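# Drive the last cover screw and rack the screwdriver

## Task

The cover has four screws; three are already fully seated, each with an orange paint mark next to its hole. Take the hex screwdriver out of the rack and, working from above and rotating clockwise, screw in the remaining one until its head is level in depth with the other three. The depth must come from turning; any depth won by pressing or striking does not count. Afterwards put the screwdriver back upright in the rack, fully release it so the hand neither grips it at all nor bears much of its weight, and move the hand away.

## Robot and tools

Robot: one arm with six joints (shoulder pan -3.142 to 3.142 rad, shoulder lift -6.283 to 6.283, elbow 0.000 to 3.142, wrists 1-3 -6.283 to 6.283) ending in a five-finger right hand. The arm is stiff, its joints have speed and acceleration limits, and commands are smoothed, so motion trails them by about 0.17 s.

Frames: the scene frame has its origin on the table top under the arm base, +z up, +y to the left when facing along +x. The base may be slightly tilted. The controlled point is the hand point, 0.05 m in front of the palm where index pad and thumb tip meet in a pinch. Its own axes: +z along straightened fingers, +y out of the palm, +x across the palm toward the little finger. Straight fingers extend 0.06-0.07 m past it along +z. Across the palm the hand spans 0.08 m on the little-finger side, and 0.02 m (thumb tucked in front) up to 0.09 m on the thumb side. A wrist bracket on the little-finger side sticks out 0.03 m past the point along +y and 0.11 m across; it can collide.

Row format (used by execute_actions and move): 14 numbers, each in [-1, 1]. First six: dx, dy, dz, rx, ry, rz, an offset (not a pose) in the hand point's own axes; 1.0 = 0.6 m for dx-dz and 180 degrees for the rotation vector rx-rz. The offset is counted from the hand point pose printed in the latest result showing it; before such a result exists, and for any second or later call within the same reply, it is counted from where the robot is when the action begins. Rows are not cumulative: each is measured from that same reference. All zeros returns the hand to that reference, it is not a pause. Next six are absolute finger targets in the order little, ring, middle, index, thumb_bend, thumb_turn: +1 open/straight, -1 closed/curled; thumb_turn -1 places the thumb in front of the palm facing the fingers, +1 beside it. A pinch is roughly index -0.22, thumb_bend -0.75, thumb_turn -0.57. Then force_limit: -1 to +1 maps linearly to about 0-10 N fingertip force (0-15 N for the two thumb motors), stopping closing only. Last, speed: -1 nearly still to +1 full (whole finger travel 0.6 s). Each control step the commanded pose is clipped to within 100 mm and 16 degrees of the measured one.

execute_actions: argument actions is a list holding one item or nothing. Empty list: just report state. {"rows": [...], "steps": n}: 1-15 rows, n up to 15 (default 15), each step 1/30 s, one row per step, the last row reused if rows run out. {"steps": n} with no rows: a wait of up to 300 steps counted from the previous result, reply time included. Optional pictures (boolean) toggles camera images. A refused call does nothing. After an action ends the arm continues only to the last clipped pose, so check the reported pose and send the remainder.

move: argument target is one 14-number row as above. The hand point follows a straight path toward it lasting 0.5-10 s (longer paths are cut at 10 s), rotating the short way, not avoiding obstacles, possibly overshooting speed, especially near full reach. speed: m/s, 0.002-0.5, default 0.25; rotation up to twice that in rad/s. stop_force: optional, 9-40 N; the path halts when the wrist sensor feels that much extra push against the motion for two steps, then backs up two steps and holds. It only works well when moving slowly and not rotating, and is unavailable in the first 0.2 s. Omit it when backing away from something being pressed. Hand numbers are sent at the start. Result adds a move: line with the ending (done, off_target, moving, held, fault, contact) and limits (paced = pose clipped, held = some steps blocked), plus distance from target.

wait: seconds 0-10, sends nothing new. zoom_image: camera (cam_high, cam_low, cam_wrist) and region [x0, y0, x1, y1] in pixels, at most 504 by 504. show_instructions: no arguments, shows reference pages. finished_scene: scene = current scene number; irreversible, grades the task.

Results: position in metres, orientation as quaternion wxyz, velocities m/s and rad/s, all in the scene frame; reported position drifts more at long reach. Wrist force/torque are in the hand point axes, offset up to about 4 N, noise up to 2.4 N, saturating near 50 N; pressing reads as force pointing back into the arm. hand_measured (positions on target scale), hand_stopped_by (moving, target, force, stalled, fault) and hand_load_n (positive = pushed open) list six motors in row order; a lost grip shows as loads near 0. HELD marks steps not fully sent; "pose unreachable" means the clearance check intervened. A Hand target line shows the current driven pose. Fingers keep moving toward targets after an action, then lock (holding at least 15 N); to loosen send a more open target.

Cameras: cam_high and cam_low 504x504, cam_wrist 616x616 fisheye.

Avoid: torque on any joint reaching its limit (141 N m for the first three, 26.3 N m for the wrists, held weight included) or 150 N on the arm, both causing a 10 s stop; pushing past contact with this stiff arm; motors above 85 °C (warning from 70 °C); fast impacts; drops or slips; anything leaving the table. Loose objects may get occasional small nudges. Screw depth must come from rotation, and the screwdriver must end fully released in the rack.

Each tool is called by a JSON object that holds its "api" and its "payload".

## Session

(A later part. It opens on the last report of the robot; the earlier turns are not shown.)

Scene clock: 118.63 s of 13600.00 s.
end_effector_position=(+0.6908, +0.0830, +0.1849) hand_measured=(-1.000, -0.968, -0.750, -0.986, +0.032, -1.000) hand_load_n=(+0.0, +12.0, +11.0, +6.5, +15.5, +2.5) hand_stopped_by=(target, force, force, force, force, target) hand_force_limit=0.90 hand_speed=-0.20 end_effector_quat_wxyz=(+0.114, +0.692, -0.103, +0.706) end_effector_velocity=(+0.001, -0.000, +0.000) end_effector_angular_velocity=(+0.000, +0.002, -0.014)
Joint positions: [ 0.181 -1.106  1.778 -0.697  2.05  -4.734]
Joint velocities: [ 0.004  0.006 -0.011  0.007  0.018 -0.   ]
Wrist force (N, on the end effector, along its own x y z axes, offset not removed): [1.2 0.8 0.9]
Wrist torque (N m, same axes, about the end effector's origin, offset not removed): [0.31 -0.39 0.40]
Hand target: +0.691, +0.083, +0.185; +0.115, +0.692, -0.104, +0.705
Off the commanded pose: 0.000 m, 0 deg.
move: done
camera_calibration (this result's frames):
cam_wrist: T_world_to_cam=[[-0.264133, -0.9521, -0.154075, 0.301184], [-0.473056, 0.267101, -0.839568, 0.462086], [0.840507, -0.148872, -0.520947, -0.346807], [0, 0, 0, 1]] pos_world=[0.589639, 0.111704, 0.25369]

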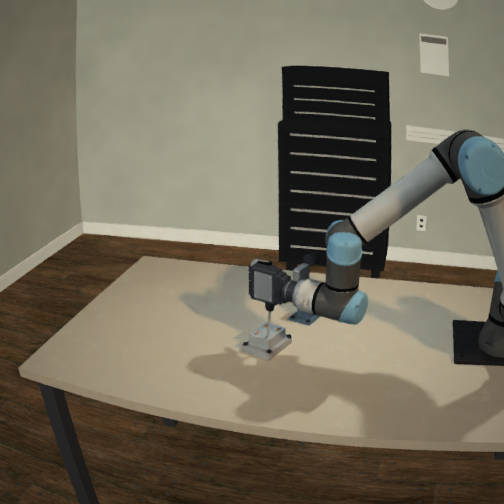

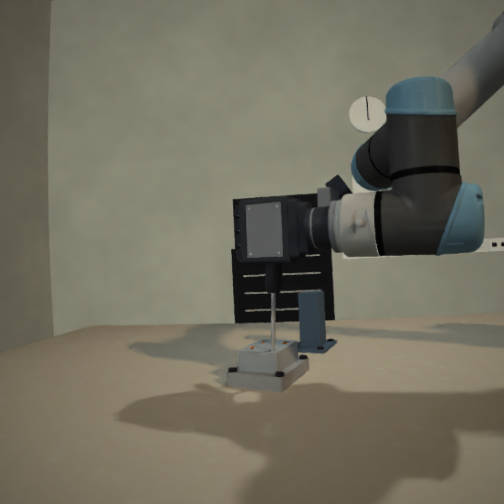

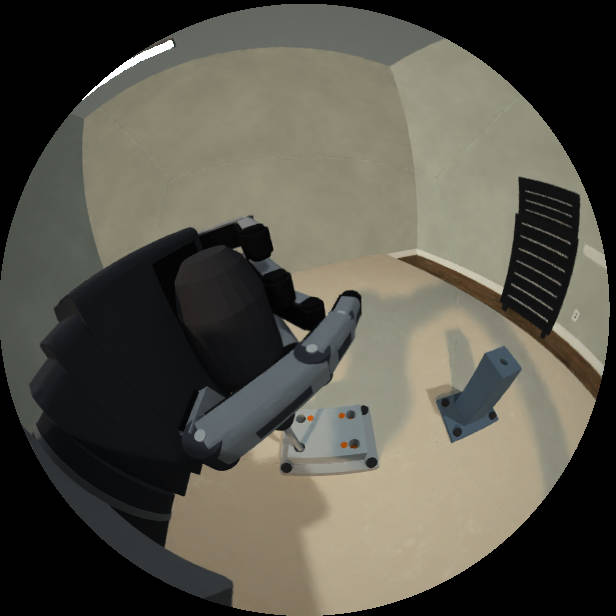

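{"api": "move", "payload": {"target": [0,0,0,0,0,0,-0.2,-0.2,-0.2,-0.2,0.45,-1,0.4,0.5], "speed": 0.01}}

{"api": "move", "payload": {"target": [0,-0.088,0.006,0.3,0,0,-0.2,-0.2,-0.2,-0.2,0.45,-1,0.4,0.5], "speed": 0.4}}

{"api": "move", "payload": {"target": [0,0,0,0,0,0,-1,-1,-1,-1,-1,-1,0.9,-0.2], "speed": 0.01}}

{"api": "move", "payload": {"target": [-0.0005,0.047,-0.075,-0.3,0,0,-1,-1,-1,-1,-1,-1,0.9,-0.2], "speed": 0.4}}

{"api": "move", "payload": {"target": [0,0,0,0,0,0,-0.2,-0.2,-0.2,-0.2,0.45,-1,0.4,0.5], "speed": 0.01}}

{"api": "move", "payload": {"target": [0,-0.088,0.006,0.3,0,0,-0.2,-0.2,-0.2,-0.2,0.45,-1,0.4,0.5], "speed": 0.4}}

{"api": "move", "payload": {"target": [0,0,0,0,0,0,-1,-1,-1,-1,-1,-1,0.9,-0.2], "speed": 0.01}}

{"api": "move", "payload": {"target": [-0.0005,0.047,-0.075,-0.3,0,0,-1,-1,-1,-1,-1,-1,0.9,-0.2], "speed": 0.4}}

{"api": "move", "payload": {"target": [0,0,0,0,0,0,-0.2,-0.2,-0.2,-0.2,0.45,-1,0.4,0.5], "speed": 0.01}}

{"api": "move", "payload": {"target": [0,-0.088,0.006,0.3,0,0,-0.2,-0.2,-0.2,-0.2,0.45,-1,0.4,0.5], "speed": 0.4}}

{"api": "move", "payload": {"target": [0,0,0,0,0,0,-1,-1,-1,-1,-1,-1,0.9,-0.2], "speed": 0.01}}

{"api": "move", "payload": {"target": [-0.0005,0.047,-0.075,-0.3,0,0,-1,-1,-1,-1,-1,-1,0.9,-0.2], "speed": 0.4}}

{"api": "zoom_image", "payload": {"camera": "cam_low", "region": [235,260,315,360]}}

Scene clock: 122.17 s of 13600.00 s.
end_effector_position=(+0.6909, +0.0830, +0.1850) hand_measured=(-0.200, -0.200, -0.200, -0.200, +0.450, -1.000) hand_load_n=(+0.0, +0.0, +0.0, +0.0, +0.0, +0.0) hand_stopped_by=(target, target, target, target, target, target) hand_force_limit=0.40 hand_speed=0.50 end_effector_quat_wxyz=(+0.114, +0.692, -0.103, +0.706) end_effector_velocity=(-0.000, -0.000, -0.001) end_effector_angular_velocity=(-0.001, +0.003, +0.002)
Joint positions: [ 0.182 -1.106  1.778 -0.697  2.05  -4.734]
Joint velocities: [-0.001 -0.001  0.002  0.002 -0.003  0.   ]
Wrist force (N, on the end effector, along its own x y z axes, offset not removed): [0.8 2.1 2.1]
Wrist torque (N m, same axes, about the end effector's origin, offset not removed): [0.29 -0.18 0.16]
Hand target: +0.691, +0.083, +0.185; +0.114, +0.692, -0.103, +0.706
Off the commanded pose: 0.000 m, 0 deg.
move: done
camera_calibration (this result's frames):
cam_wrist: T_world_to_cam=[[-0.264206, -0.952085, -0.154041, 0.301272], [-0.473021, 0.267104, -0.839587, 0.462084], [0.840504, -0.148959, -0.520927, -0.346796], [0, 0, 0, 1]] pos_world=[0.589657, 0.111754, 0.253713]

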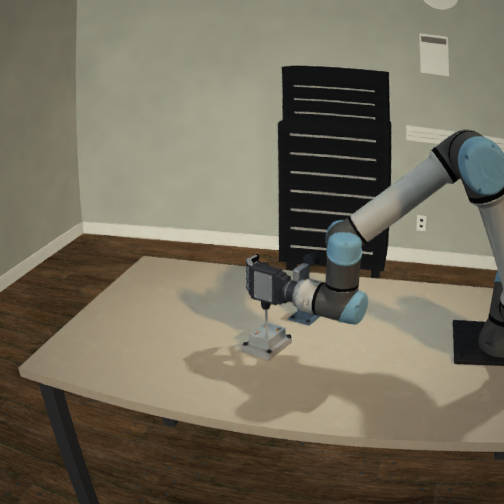

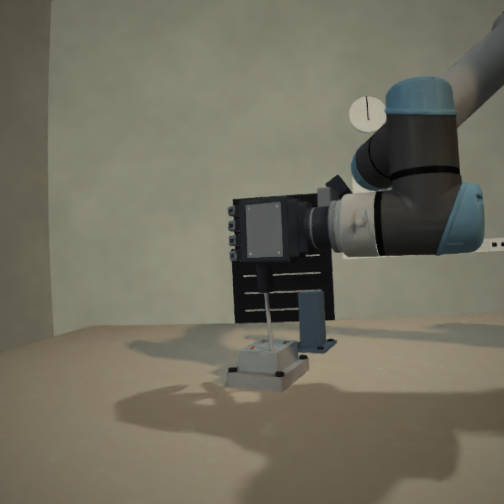

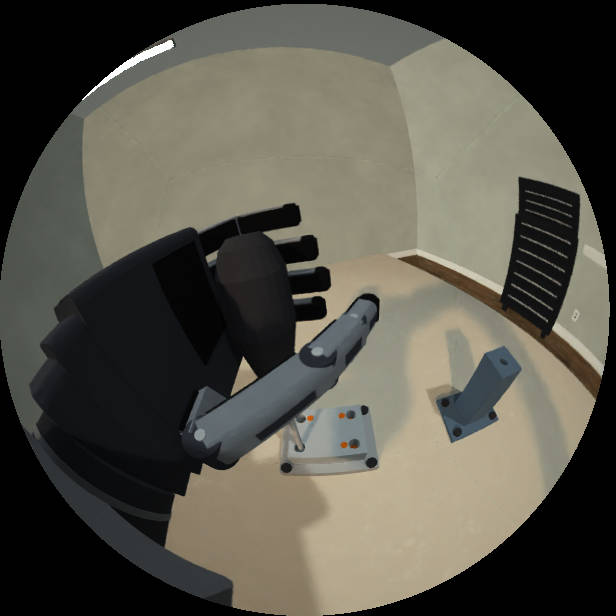

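Scene clock: 124.07 s of 13600.00 s.
end_effector_position=(+0.7100, +0.1321, +0.1844) hand_measured=(-0.200, -0.200, -0.200, -0.200, +0.450, -1.000) hand_load_n=(+0.0, +0.0, +0.0, +0.0, +0.0, +0.0) hand_stopped_by=(target, target, target, target, target, target) hand_force_limit=0.40 hand_speed=0.50 end_effector_quat_wxyz=(-0.212, +0.668, +0.228, +0.676) end_effector_velocity=(+0.001, +0.001, -0.000) end_effector_angular_velocity=(-0.000, +0.001, +0.018)
Joint positions: [-0.205 -1.194  1.906 -0.719  0.723 -4.731]
Joint velocities: [-0.005  0.004 -0.008  0.005 -0.023 -0.001]
Wrist force (N, on the end effector, along its own x y z axes, offset not removed): [0.8 0.1 1.0]
Wrist torque (N m, same axes, about the end effector's origin, offset not removed): [0.05 -0.15 0.10]
Hand target: +0.710, +0.132, +0.184; -0.213, +0.668, +0.228, +0.675
Off the commanded pose: 0.000 m, 0 deg.
move: done
camera_calibration (this result's frames):
cam_wrist: T_world_to_cam=[[0.611963, -0.777996, -0.14221, -0.294324], [-0.501229, -0.242424, -0.830663, 0.543187], [0.611777, 0.579615, -0.538308, -0.286491], [0, 0, 0, 1]] pos_world=[0.627645, 0.0687526, 0.255129]

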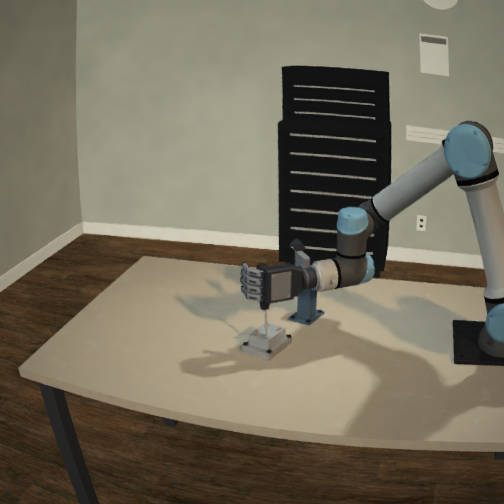

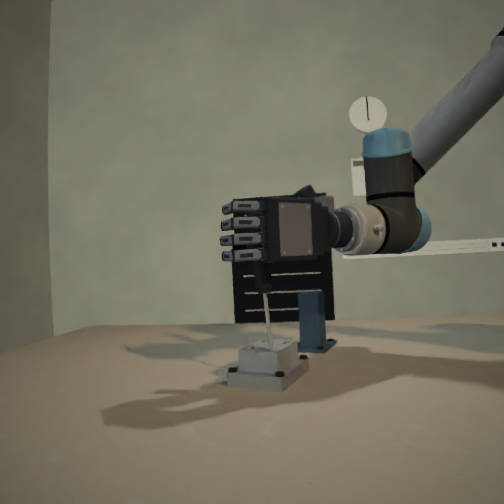

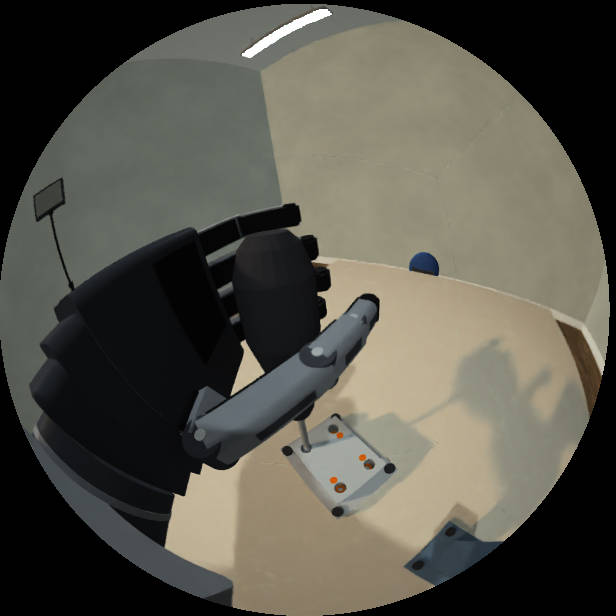

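Scene clock: 124.93 s of 13600.00 s.
end_effector_position=(+0.7100, +0.1320, +0.1844) hand_measured=(-1.000, -0.968, -0.750, -0.988, +0.032, -1.000) hand_load_n=(+0.0, +11.0, +11.0, +12.0, +15.5, +3.0) hand_stopped_by=(target, force, force, force, force, target) hand_force_limit=0.90 hand_speed=-0.20 end_effector_quat_wxyz=(-0.212, +0.668, +0.228, +0.676) end_effector_velocity=(-0.001, +0.001, -0.000) end_effector_angular_velocity=(+0.000, +0.000, +0.002)
Joint positions: [-0.205 -1.194  1.906 -0.719  0.723 -4.731]
Joint velocities: [ 0.001 -0.     0.001 -0.    -0.001 -0.   ]
Wrist force (N, on the end effector, along its own x y z axes, offset not removed): [1.2 2.2 1.6]
Wrist torque (N m, same axes, about the end effector's origin, offset not removed): [0.28 0.04 -0.03]
Hand target: +0.710, +0.132, +0.184; -0.212, +0.668, +0.228, +0.676
Off the commanded pose: 0.000 m, 0 deg.
move: done
camera_calibration (this result's frames):
cam_wrist: T_world_to_cam=[[0.611939, -0.778032, -0.142116, -0.294368], [-0.501155, -0.242432, -0.830705, 0.543188], [0.611861, 0.579562, -0.538268, -0.286523], [0, 0, 0, 1]] pos_world=[0.627669, 0.0687164, 0.255168]

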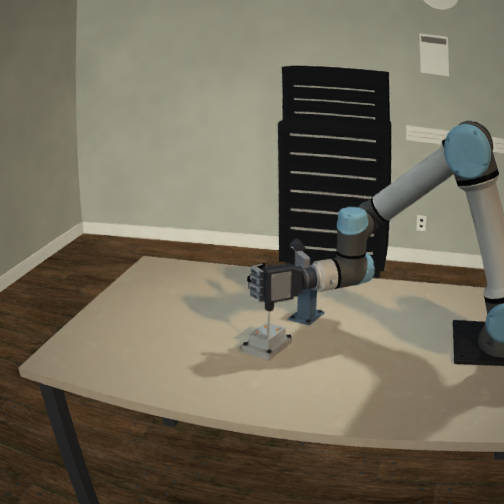

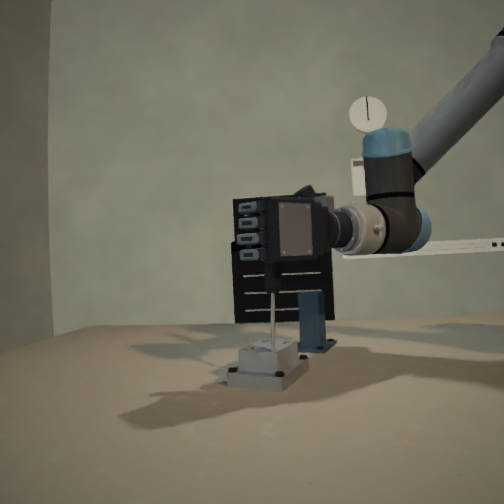

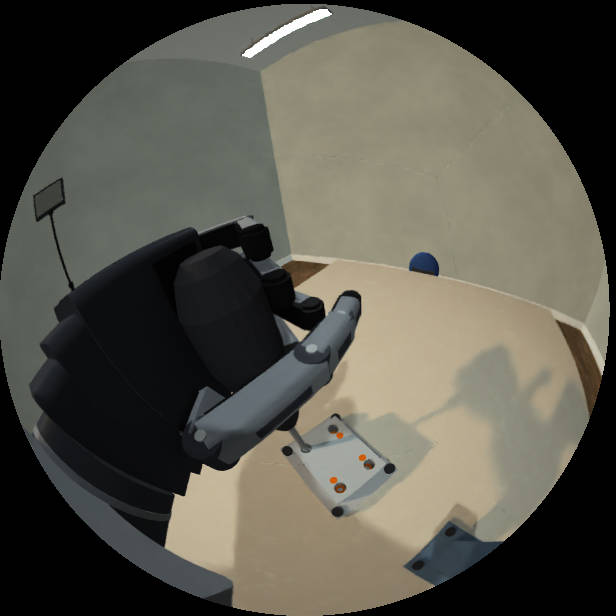

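Scene clock: 126.83 s of 13600.00 s.
end_effector_position=(+0.6905, +0.0829, +0.1846) hand_measured=(-1.000, -0.968, -0.750, -0.988, +0.032, -1.000) hand_load_n=(+0.0, +12.5, +11.0, +6.5, +15.5, +2.5) hand_stopped_by=(target, force, force, force, force, target) hand_force_limit=0.90 hand_speed=-0.20 end_effector_quat_wxyz=(+0.114, +0.692, -0.103, +0.706) end_effector_velocity=(+0.000, -0.001, -0.000) end_effector_angular_velocity=(+0.000, +0.002, -0.017)
Joint positions: [ 0.181 -1.106  1.779 -0.698  2.05  -4.734]
Joint velocities: [ 0.003  0.007 -0.011  0.006  0.02  -0.   ]
Wrist force (N, on the end effector, along its own x y z axes, offset not removed): [-0.9 0.9 -0.1]
Wrist torque (N m, same axes, about the end effector's origin, offset not removed): [0.39 -0.17 0.41]
Hand target: +0.691, +0.083, +0.185; +0.115, +0.692, -0.104, +0.706
Off the commanded pose: 0.000 m, 0 deg.
move: done
camera_calibration (this result's frames):
cam_wrist: T_world_to_cam=[[-0.264196, -0.952079, -0.154099, 0.300984], [-0.472759, 0.267104, -0.839735, 0.461541], [0.840654, -0.149003, -0.520671, -0.346835], [0, 0, 0, 1]] pos_world=[0.589285, 0.111602, 0.253367]

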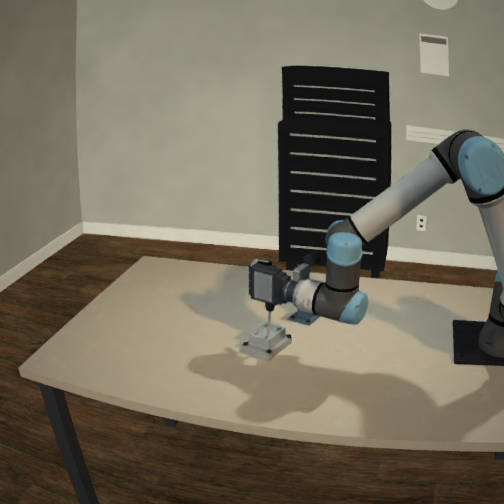

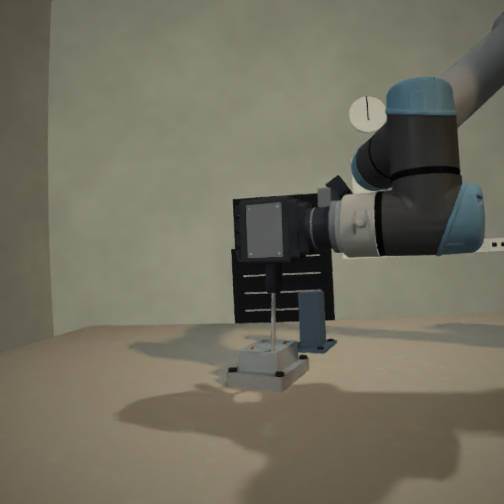

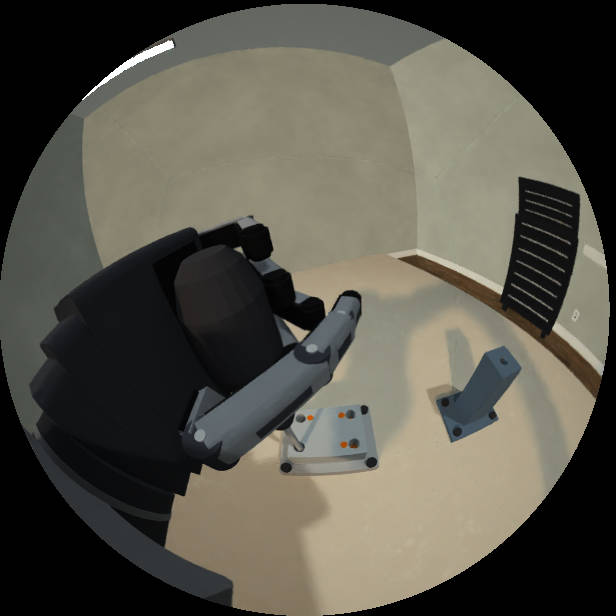

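Scene clock: 127.43 s of 13600.00 s.
end_effector_position=(+0.6905, +0.0830, +0.1847) hand_measured=(-0.200, -0.200, -0.200, -0.200, +0.450, -1.000) hand_load_n=(+0.0, +0.0, +0.0, +0.0, +0.0, +0.0) hand_stopped_by=(target, target, target, target, target, target) hand_force_limit=0.40 hand_speed=0.50 end_effector_quat_wxyz=(+0.114, +0.692, -0.103, +0.706) end_effector_velocity=(-0.000, +0.000, +0.000) end_effector_angular_velocity=(+0.000, -0.001, +0.000)
Joint positions: [ 0.182 -1.106  1.779 -0.698  2.05  -4.734]
Joint velocities: [ 0.    -0.     0.001 -0.001 -0.    -0.   ]
Wrist force (N, on the end effector, along its own x y z axes, offset not removed): [0.0 2.6 0.8]
Wrist torque (N m, same axes, about the end effector's origin, offset not removed): [0.38 0.02 0.09]
Hand target: +0.690, +0.083, +0.185; +0.114, +0.692, -0.103, +0.706
Off the commanded pose: 0.000 m, 0 deg.
move: done
camera_calibration (this result's frames):
cam_wrist: T_world_to_cam=[[-0.26407, -0.952116, -0.154084, 0.301009], [-0.472738, 0.267017, -0.839774, 0.461576], [0.840706, -0.148918, -0.520613, -0.346875], [0, 0, 0, 1]] pos_world=[0.589311, 0.11169, 0.253413]

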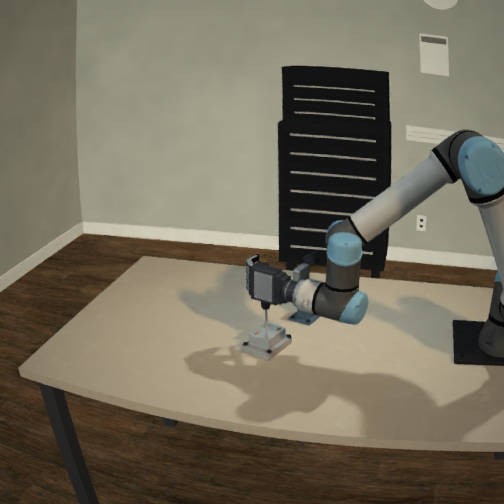

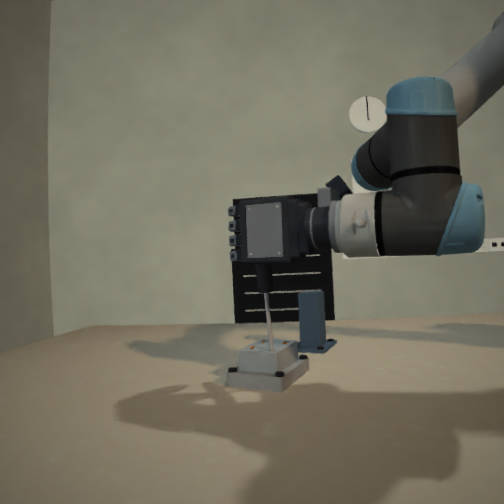

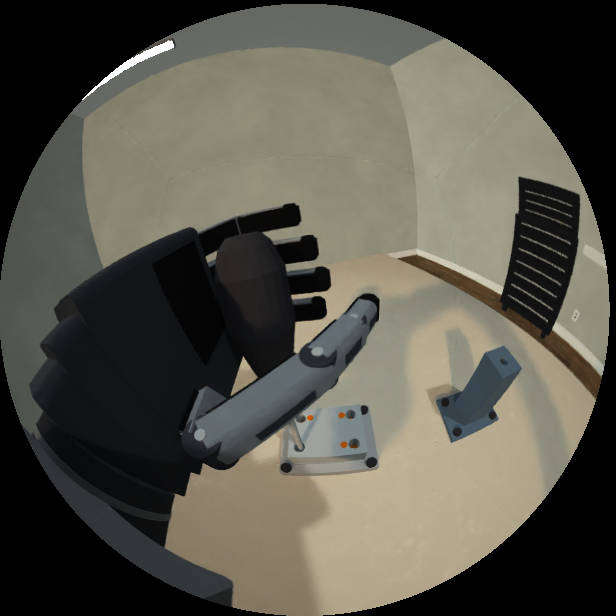

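Scene clock: 129.33 s of 13600.00 s.
end_effector_position=(+0.7096, +0.1320, +0.1841) hand_measured=(-0.200, -0.200, -0.200, -0.200, +0.450, -1.000) hand_load_n=(+0.0, +0.0, +0.0, +0.0, +0.0, +0.0) hand_stopped_by=(target, target, target, target, target, target) hand_force_limit=0.40 hand_speed=0.50 end_effector_quat_wxyz=(-0.212, +0.668, +0.228, +0.676) end_effector_velocity=(+0.001, +0.000, -0.000) end_effector_angular_velocity=(-0.001, +0.001, +0.015)
Joint positions: [-0.206 -1.194  1.908 -0.72   0.723 -4.731]
Joint velocities: [-0.006  0.005 -0.008  0.004 -0.021 -0.001]
Wrist force (N, on the end effector, along its own x y z axes, offset not removed): [0.9 1.7 1.5]
Wrist torque (N m, same axes, about the end effector's origin, offset not removed): [0.21 -0.17 0.12]
Hand target: +0.710, +0.132, +0.184; -0.213, +0.668, +0.228, +0.675
Off the commanded pose: 0.000 m, 0 deg.
move: done
camera_calibration (this result's frames):
cam_wrist: T_world_to_cam=[[0.61208, -0.777953, -0.141944, -0.294346], [-0.500906, -0.242512, -0.830831, 0.542612], [0.611924, 0.579636, -0.538118, -0.286541], [0, 0, 0, 1]] pos_world=[0.627303, 0.0686923, 0.254845]

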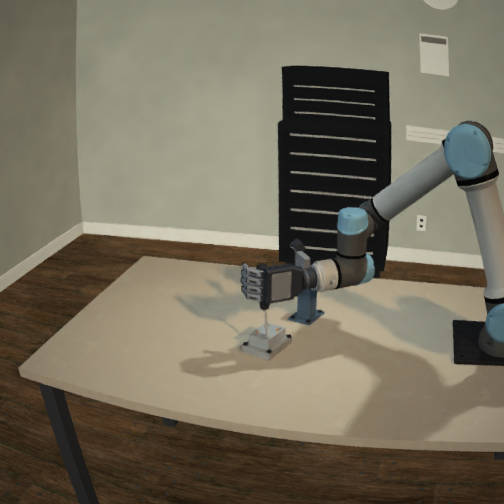

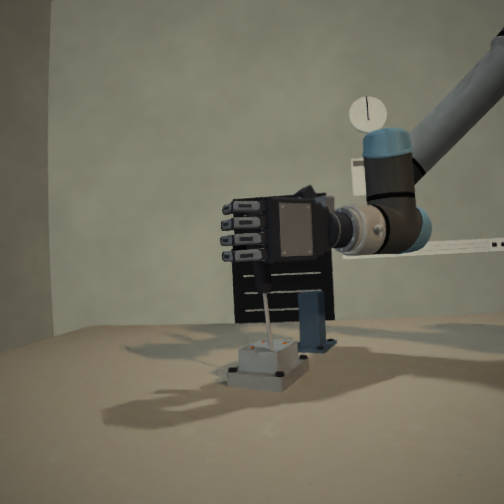

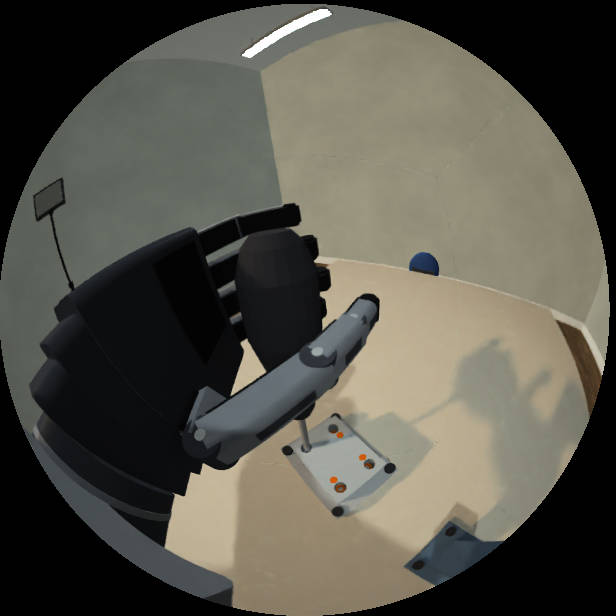

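Scene clock: 130.20 s of 13600.00 s.
end_effector_position=(+0.7097, +0.1320, +0.1842) hand_measured=(-1.000, -0.968, -0.750, -0.986, +0.032, -1.000) hand_load_n=(+0.0, +11.0, +11.5, +12.0, +15.0, +2.5) hand_stopped_by=(target, force, force, force, force, target) hand_force_limit=0.90 hand_speed=-0.20 end_effector_quat_wxyz=(-0.212, +0.668, +0.228, +0.676) end_effector_velocity=(-0.001, +0.001, -0.001) end_effector_angular_velocity=(+0.000, +0.002, +0.001)
Joint positions: [-0.206 -1.194  1.908 -0.72   0.723 -4.731]
Joint velocities: [ 0.001  0.     0.001  0.    -0.     0.   ]
Wrist force (N, on the end effector, along its own x y z axes, offset not removed): [3.4 1.2 2.5]
Wrist torque (N m, same axes, about the end effector's origin, offset not removed): [0.19 -0.01 0.08]
Hand target: +0.710, +0.132, +0.184; -0.212, +0.668, +0.228, +0.676
Off the commanded pose: 0.000 m, 0 deg.
move: done
camera_calibration (this result's frames):
cam_wrist: T_world_to_cam=[[0.612064, -0.777986, -0.141826, -0.2944], [-0.500807, -0.242529, -0.830886, 0.542613], [0.612021, 0.579584, -0.538064, -0.286582], [0, 0, 0, 1]] pos_world=[0.62733, 0.068658, 0.254897]

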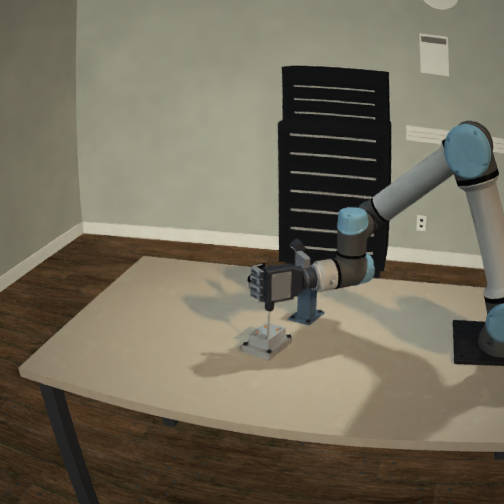

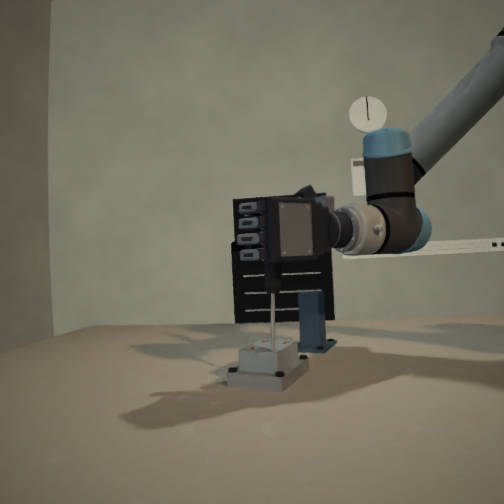

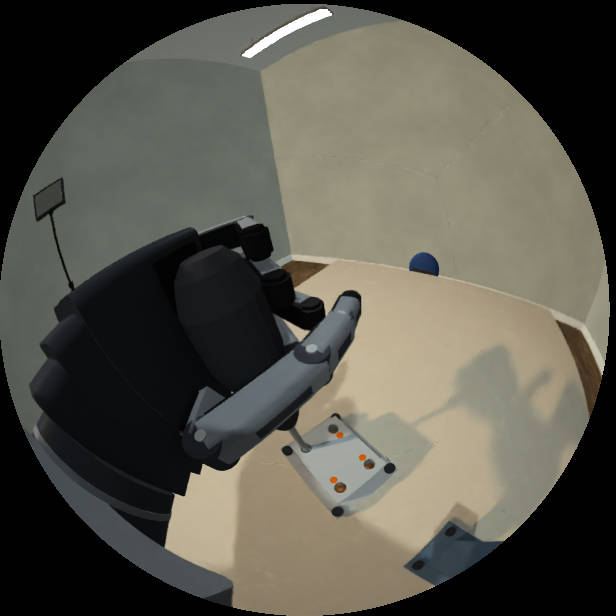

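Scene clock: 132.10 s of 13600.00 s.
end_effector_position=(+0.6902, +0.0828, +0.1844) hand_measured=(-1.000, -0.968, -0.750, -0.986, +0.032, -1.000) hand_load_n=(+0.0, +12.0, +11.0, +6.5, +15.5, +2.5) hand_stopped_by=(target, force, force, force, force, target) hand_force_limit=0.90 hand_speed=-0.20 end_effector_quat_wxyz=(+0.114, +0.692, -0.103, +0.706) end_effector_velocity=(+0.000, -0.001, -0.001) end_effector_angular_velocity=(+0.000, +0.002, -0.017)
Joint positions: [ 0.181 -1.106  1.781 -0.7    2.05  -4.734]
Joint velocities: [ 0.005  0.007 -0.011  0.007  0.022 -0.   ]
Wrist force (N, on the end effector, along its own x y z axes, offset not removed): [-1.5 0.8 0.5]
Wrist torque (N m, same axes, about the end effector's origin, offset not removed): [0.40 -0.17 0.43]
Hand target: +0.690, +0.083, +0.184; +0.115, +0.691, -0.104, +0.706
Off the commanded pose: 0.000 m, 0 deg.
move: done
camera_calibration (this result's frames):
cam_wrist: T_world_to_cam=[[-0.26405, -0.952112, -0.154145, 0.300719], [-0.47245, 0.267009, -0.839939, 0.461035], [0.840874, -0.14896, -0.520329, -0.346927], [0, 0, 0, 1]] pos_world=[0.588943, 0.11154, 0.253079]

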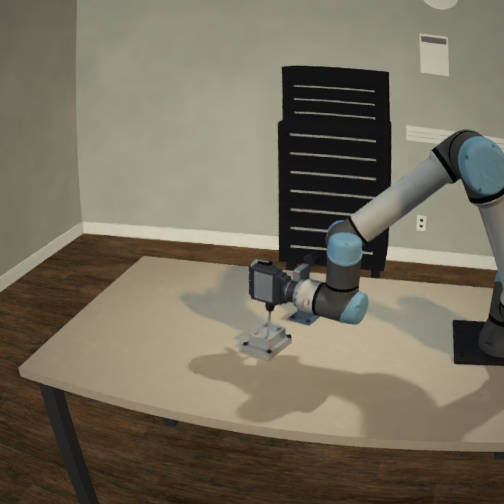

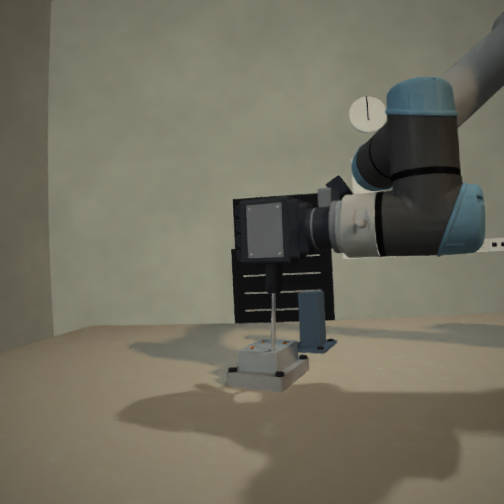

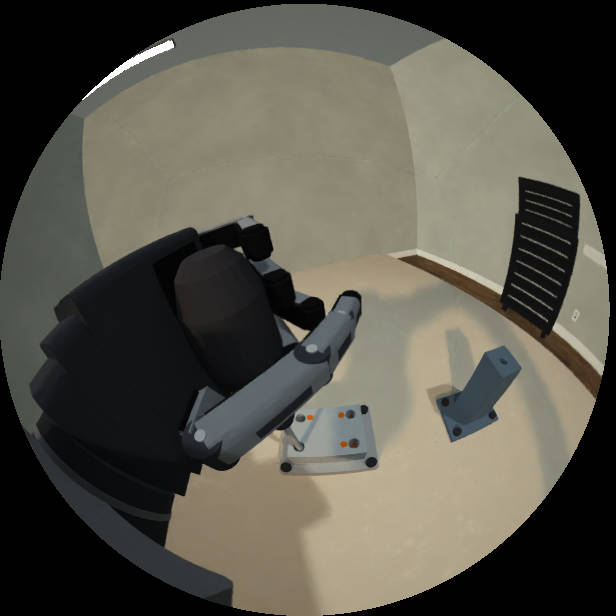

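Scene clock: 132.70 s of 13600.00 s.
end_effector_position=(+0.6902, +0.0829, +0.1845) hand_measured=(-0.200, -0.200, -0.200, -0.200, +0.450, -1.000) hand_load_n=(+0.0, +0.0, +0.0, +0.0, +0.0, +0.0) hand_stopped_by=(target, target, target, target, target, target) hand_force_limit=0.40 hand_speed=0.50 end_effector_quat_wxyz=(+0.114, +0.691, -0.103, +0.706) end_effector_velocity=(-0.000, +0.001, -0.000) end_effector_angular_velocity=(-0.000, +0.000, +0.001)
Joint positions: [ 0.181 -1.106  1.781 -0.7    2.05  -4.734]
Joint velocities: [ 0.001 -0.     0.001 -0.     0.    -0.   ]
Wrist force (N, on the end effector, along its own x y z axes, offset not removed): [0.2 1.7 0.6]
Wrist torque (N m, same axes, about the end effector's origin, offset not removed): [0.29 -0.03 0.08]
Hand target: +0.690, +0.083, +0.184; +0.114, +0.692, -0.103, +0.706
Off the commanded pose: 0.000 m, 0 deg.
move: done
camera_calibration (this result's frames):
cam_wrist: T_world_to_cam=[[-0.263923, -0.952149, -0.15413, 0.300744], [-0.47243, 0.266923, -0.839978, 0.46107], [0.840925, -0.148874, -0.520271, -0.346967], [0, 0, 0, 1]] pos_world=[0.58897, 0.111629, 0.253125]

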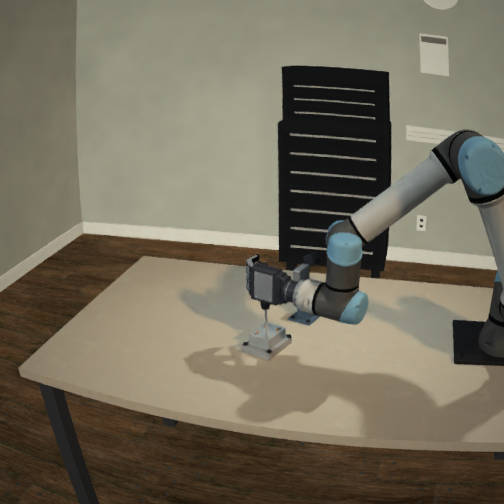

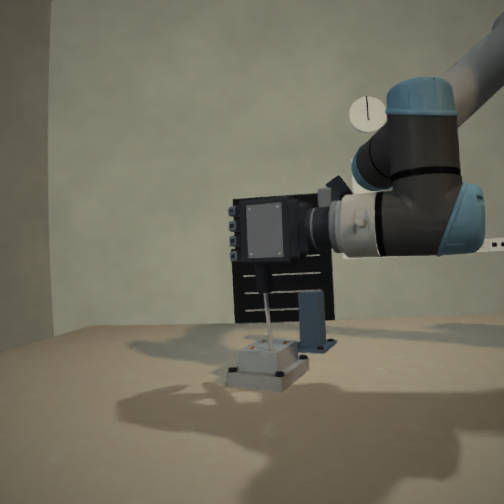

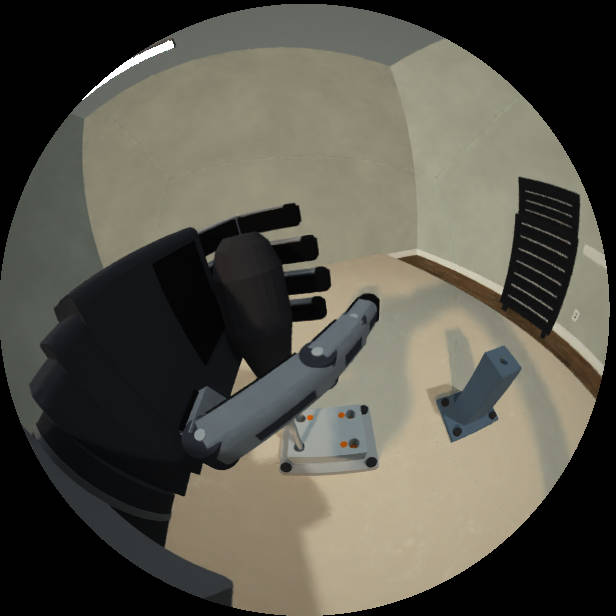

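Scene clock: 134.60 s of 13600.00 s.
end_effector_position=(+0.7093, +0.1319, +0.1839) hand_measured=(-0.200, -0.200, -0.200, -0.200, +0.450, -1.000) hand_load_n=(+0.0, +0.0, +0.0, +0.0, +0.0, +0.0) hand_stopped_by=(target, target, target, target, target, target) hand_force_limit=0.40 hand_speed=0.50 end_effector_quat_wxyz=(-0.212, +0.668, +0.228, +0.676) end_effector_velocity=(+0.001, +0.001, -0.000) end_effector_angular_velocity=(-0.000, +0.001, +0.016)
Joint positions: [-0.206 -1.194  1.909 -0.722  0.722 -4.731]
Joint velocities: [-0.005  0.005 -0.008  0.005 -0.021 -0.001]
Wrist force (N, on the end effector, along its own x y z axes, offset not removed): [1.3 1.8 0.1]
Wrist torque (N m, same axes, about the end effector's origin, offset not removed): [0.35 -0.17 0.11]
Hand target: +0.709, +0.132, +0.184; -0.212, +0.668, +0.229, +0.676
Off the commanded pose: 0.000 m, 0 deg.
move: done
camera_calibration (this result's frames):
cam_wrist: T_world_to_cam=[[0.612205, -0.777907, -0.141654, -0.294378], [-0.500556, -0.242608, -0.831014, 0.542038], [0.612085, 0.579657, -0.537912, -0.2866], [0, 0, 0, 1]] pos_world=[0.626964, 0.0686341, 0.254575]

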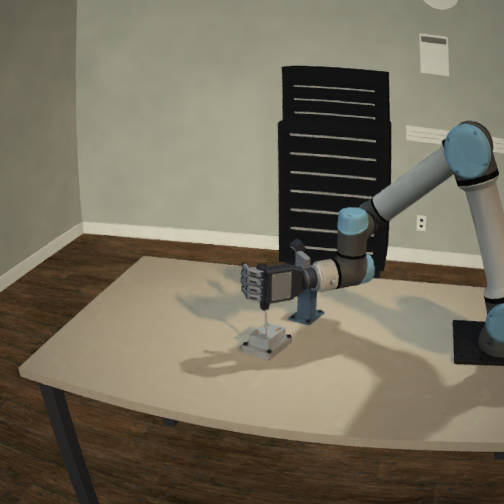

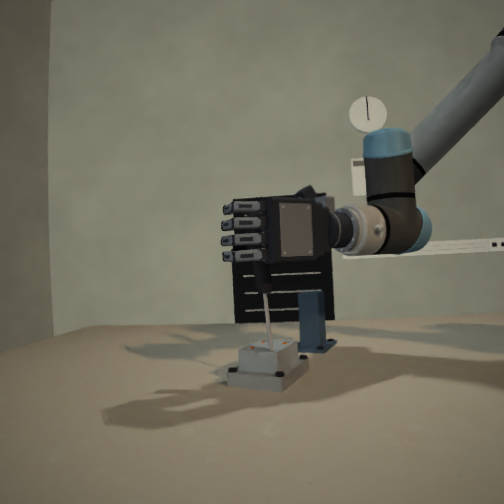

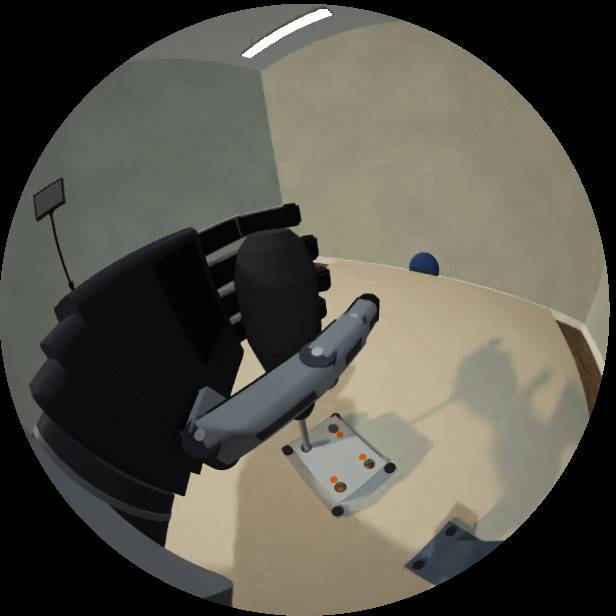

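Scene clock: 135.47 s of 13600.00 s.
end_effector_position=(+0.7094, +0.1319, +0.1839) hand_measured=(-1.000, -0.968, -0.750, -0.988, +0.032, -1.000) hand_load_n=(+0.0, +11.0, +11.0, +12.0, +15.5, +3.0) hand_stopped_by=(target, force, force, force, force, target) hand_force_limit=0.90 hand_speed=-0.20 end_effector_quat_wxyz=(-0.212, +0.668, +0.228, +0.676) end_effector_velocity=(-0.000, +0.001, -0.000) end_effector_angular_velocity=(+0.000, +0.000, +0.002)
Joint positions: [-0.206 -1.194  1.909 -0.722  0.722 -4.731]
Joint velocities: [ 0.001 -0.     0.001 -0.    -0.001  0.   ]
Wrist force (N, on the end effector, along its own x y z axes, offset not removed): [1.9 3.2 2.0]
Wrist torque (N m, same axes, about the end effector's origin, offset not removed): [0.38 -0.04 0.07]
Hand target: +0.709, +0.132, +0.184; -0.212, +0.668, +0.228, +0.676
Off the commanded pose: 0.000 m, 0 deg.
move: done
camera_calibration (this result's frames):
cam_wrist: T_world_to_cam=[[0.612176, -0.777947, -0.141559, -0.29442], [-0.500483, -0.242613, -0.831057, 0.54204], [0.612174, 0.579601, -0.537872, -0.286635], [0, 0, 0, 1]] pos_world=[0.626989, 0.0685966, 0.254615]

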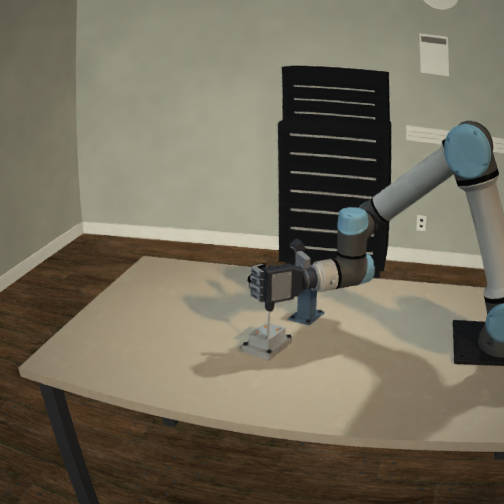

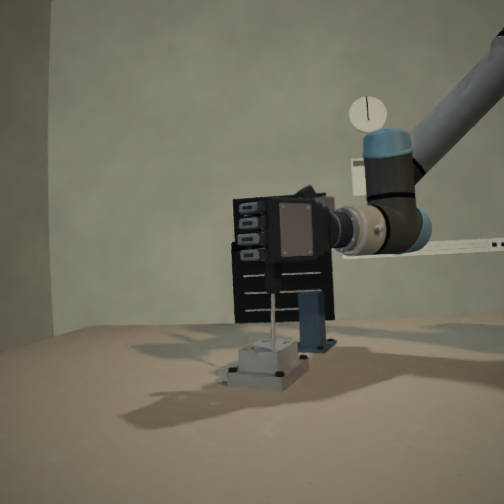

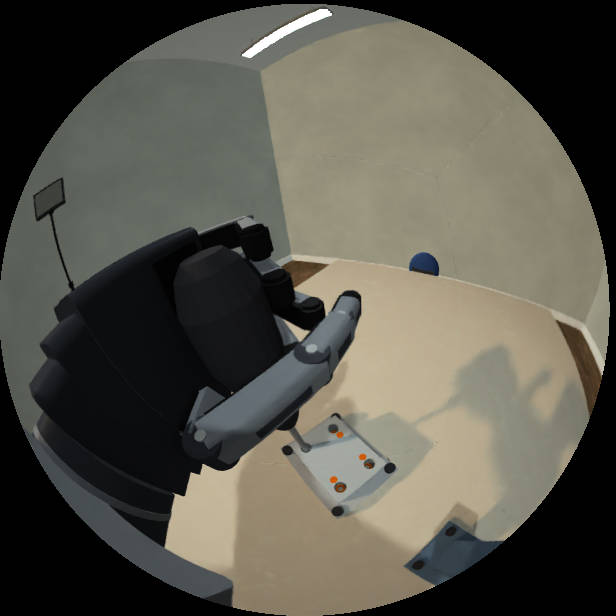

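Scene clock: 137.37 s of 13600.00 s.
end_effector_position=(+0.6899, +0.0828, +0.1841) hand_measured=(-1.000, -0.968, -0.750, -0.988, +0.032, -1.000) hand_load_n=(+0.0, +12.5, +11.0, +6.0, +15.5, +2.5) hand_stopped_by=(target, force, force, force, force, target) hand_force_limit=0.90 hand_speed=-0.20 end_effector_quat_wxyz=(+0.114, +0.691, -0.103, +0.706) end_effector_velocity=(+0.000, -0.001, +0.000) end_effector_angular_velocity=(+0.000, +0.001, -0.016)
Joint positions: [ 0.181 -1.106  1.782 -0.702  2.05  -4.734]
Joint velocities: [ 0.005  0.006 -0.012  0.006  0.021 -0.   ]
Wrist force (N, on the end effector, along its own x y z axes, offset not removed): [-2.0 -0.4 0.5]
Wrist torque (N m, same axes, about the end effector's origin, offset not removed): [0.27 -0.09 0.35]
Hand target: +0.690, +0.083, +0.184; +0.115, +0.691, -0.104, +0.706
Off the commanded pose: 0.000 m, 0 deg.
move: done
camera_calibration (this result's frames):
cam_wrist: T_world_to_cam=[[-0.26392, -0.952141, -0.154188, 0.300459], [-0.472164, 0.266926, -0.840126, 0.460527], [0.841075, -0.148924, -0.520014, -0.347005], [0, 0, 0, 1]] pos_world=[0.588598, 0.111475, 0.25278]

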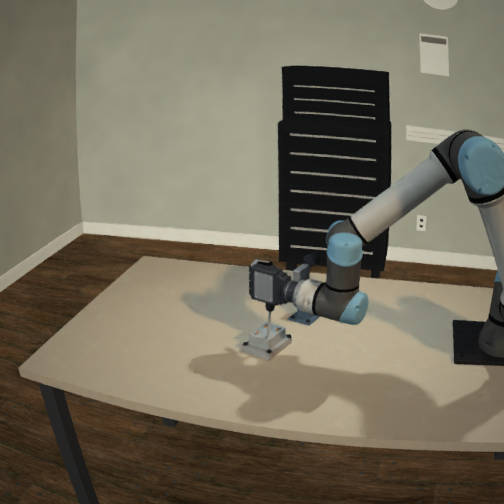

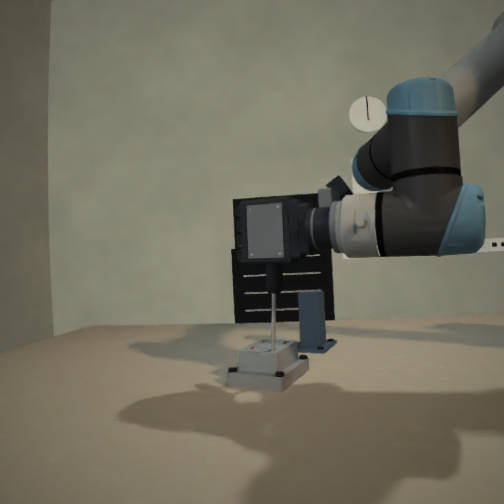

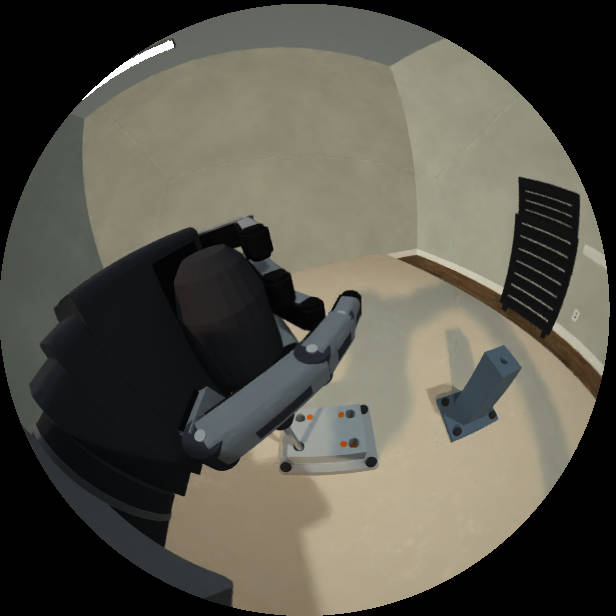

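Region (235, 260, 315, 360) of cam_low's 504x504 image, scaled by 5.040, with more detail than that image has; it fills the left 403 columns of this view, and the rest is white.

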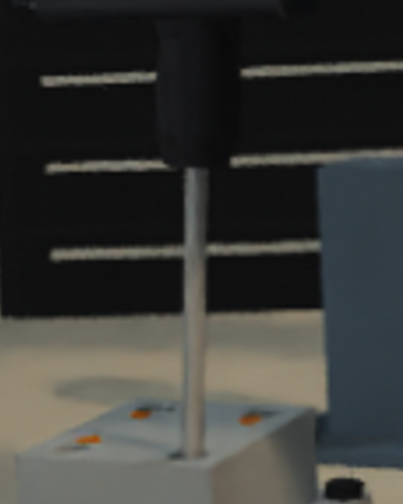

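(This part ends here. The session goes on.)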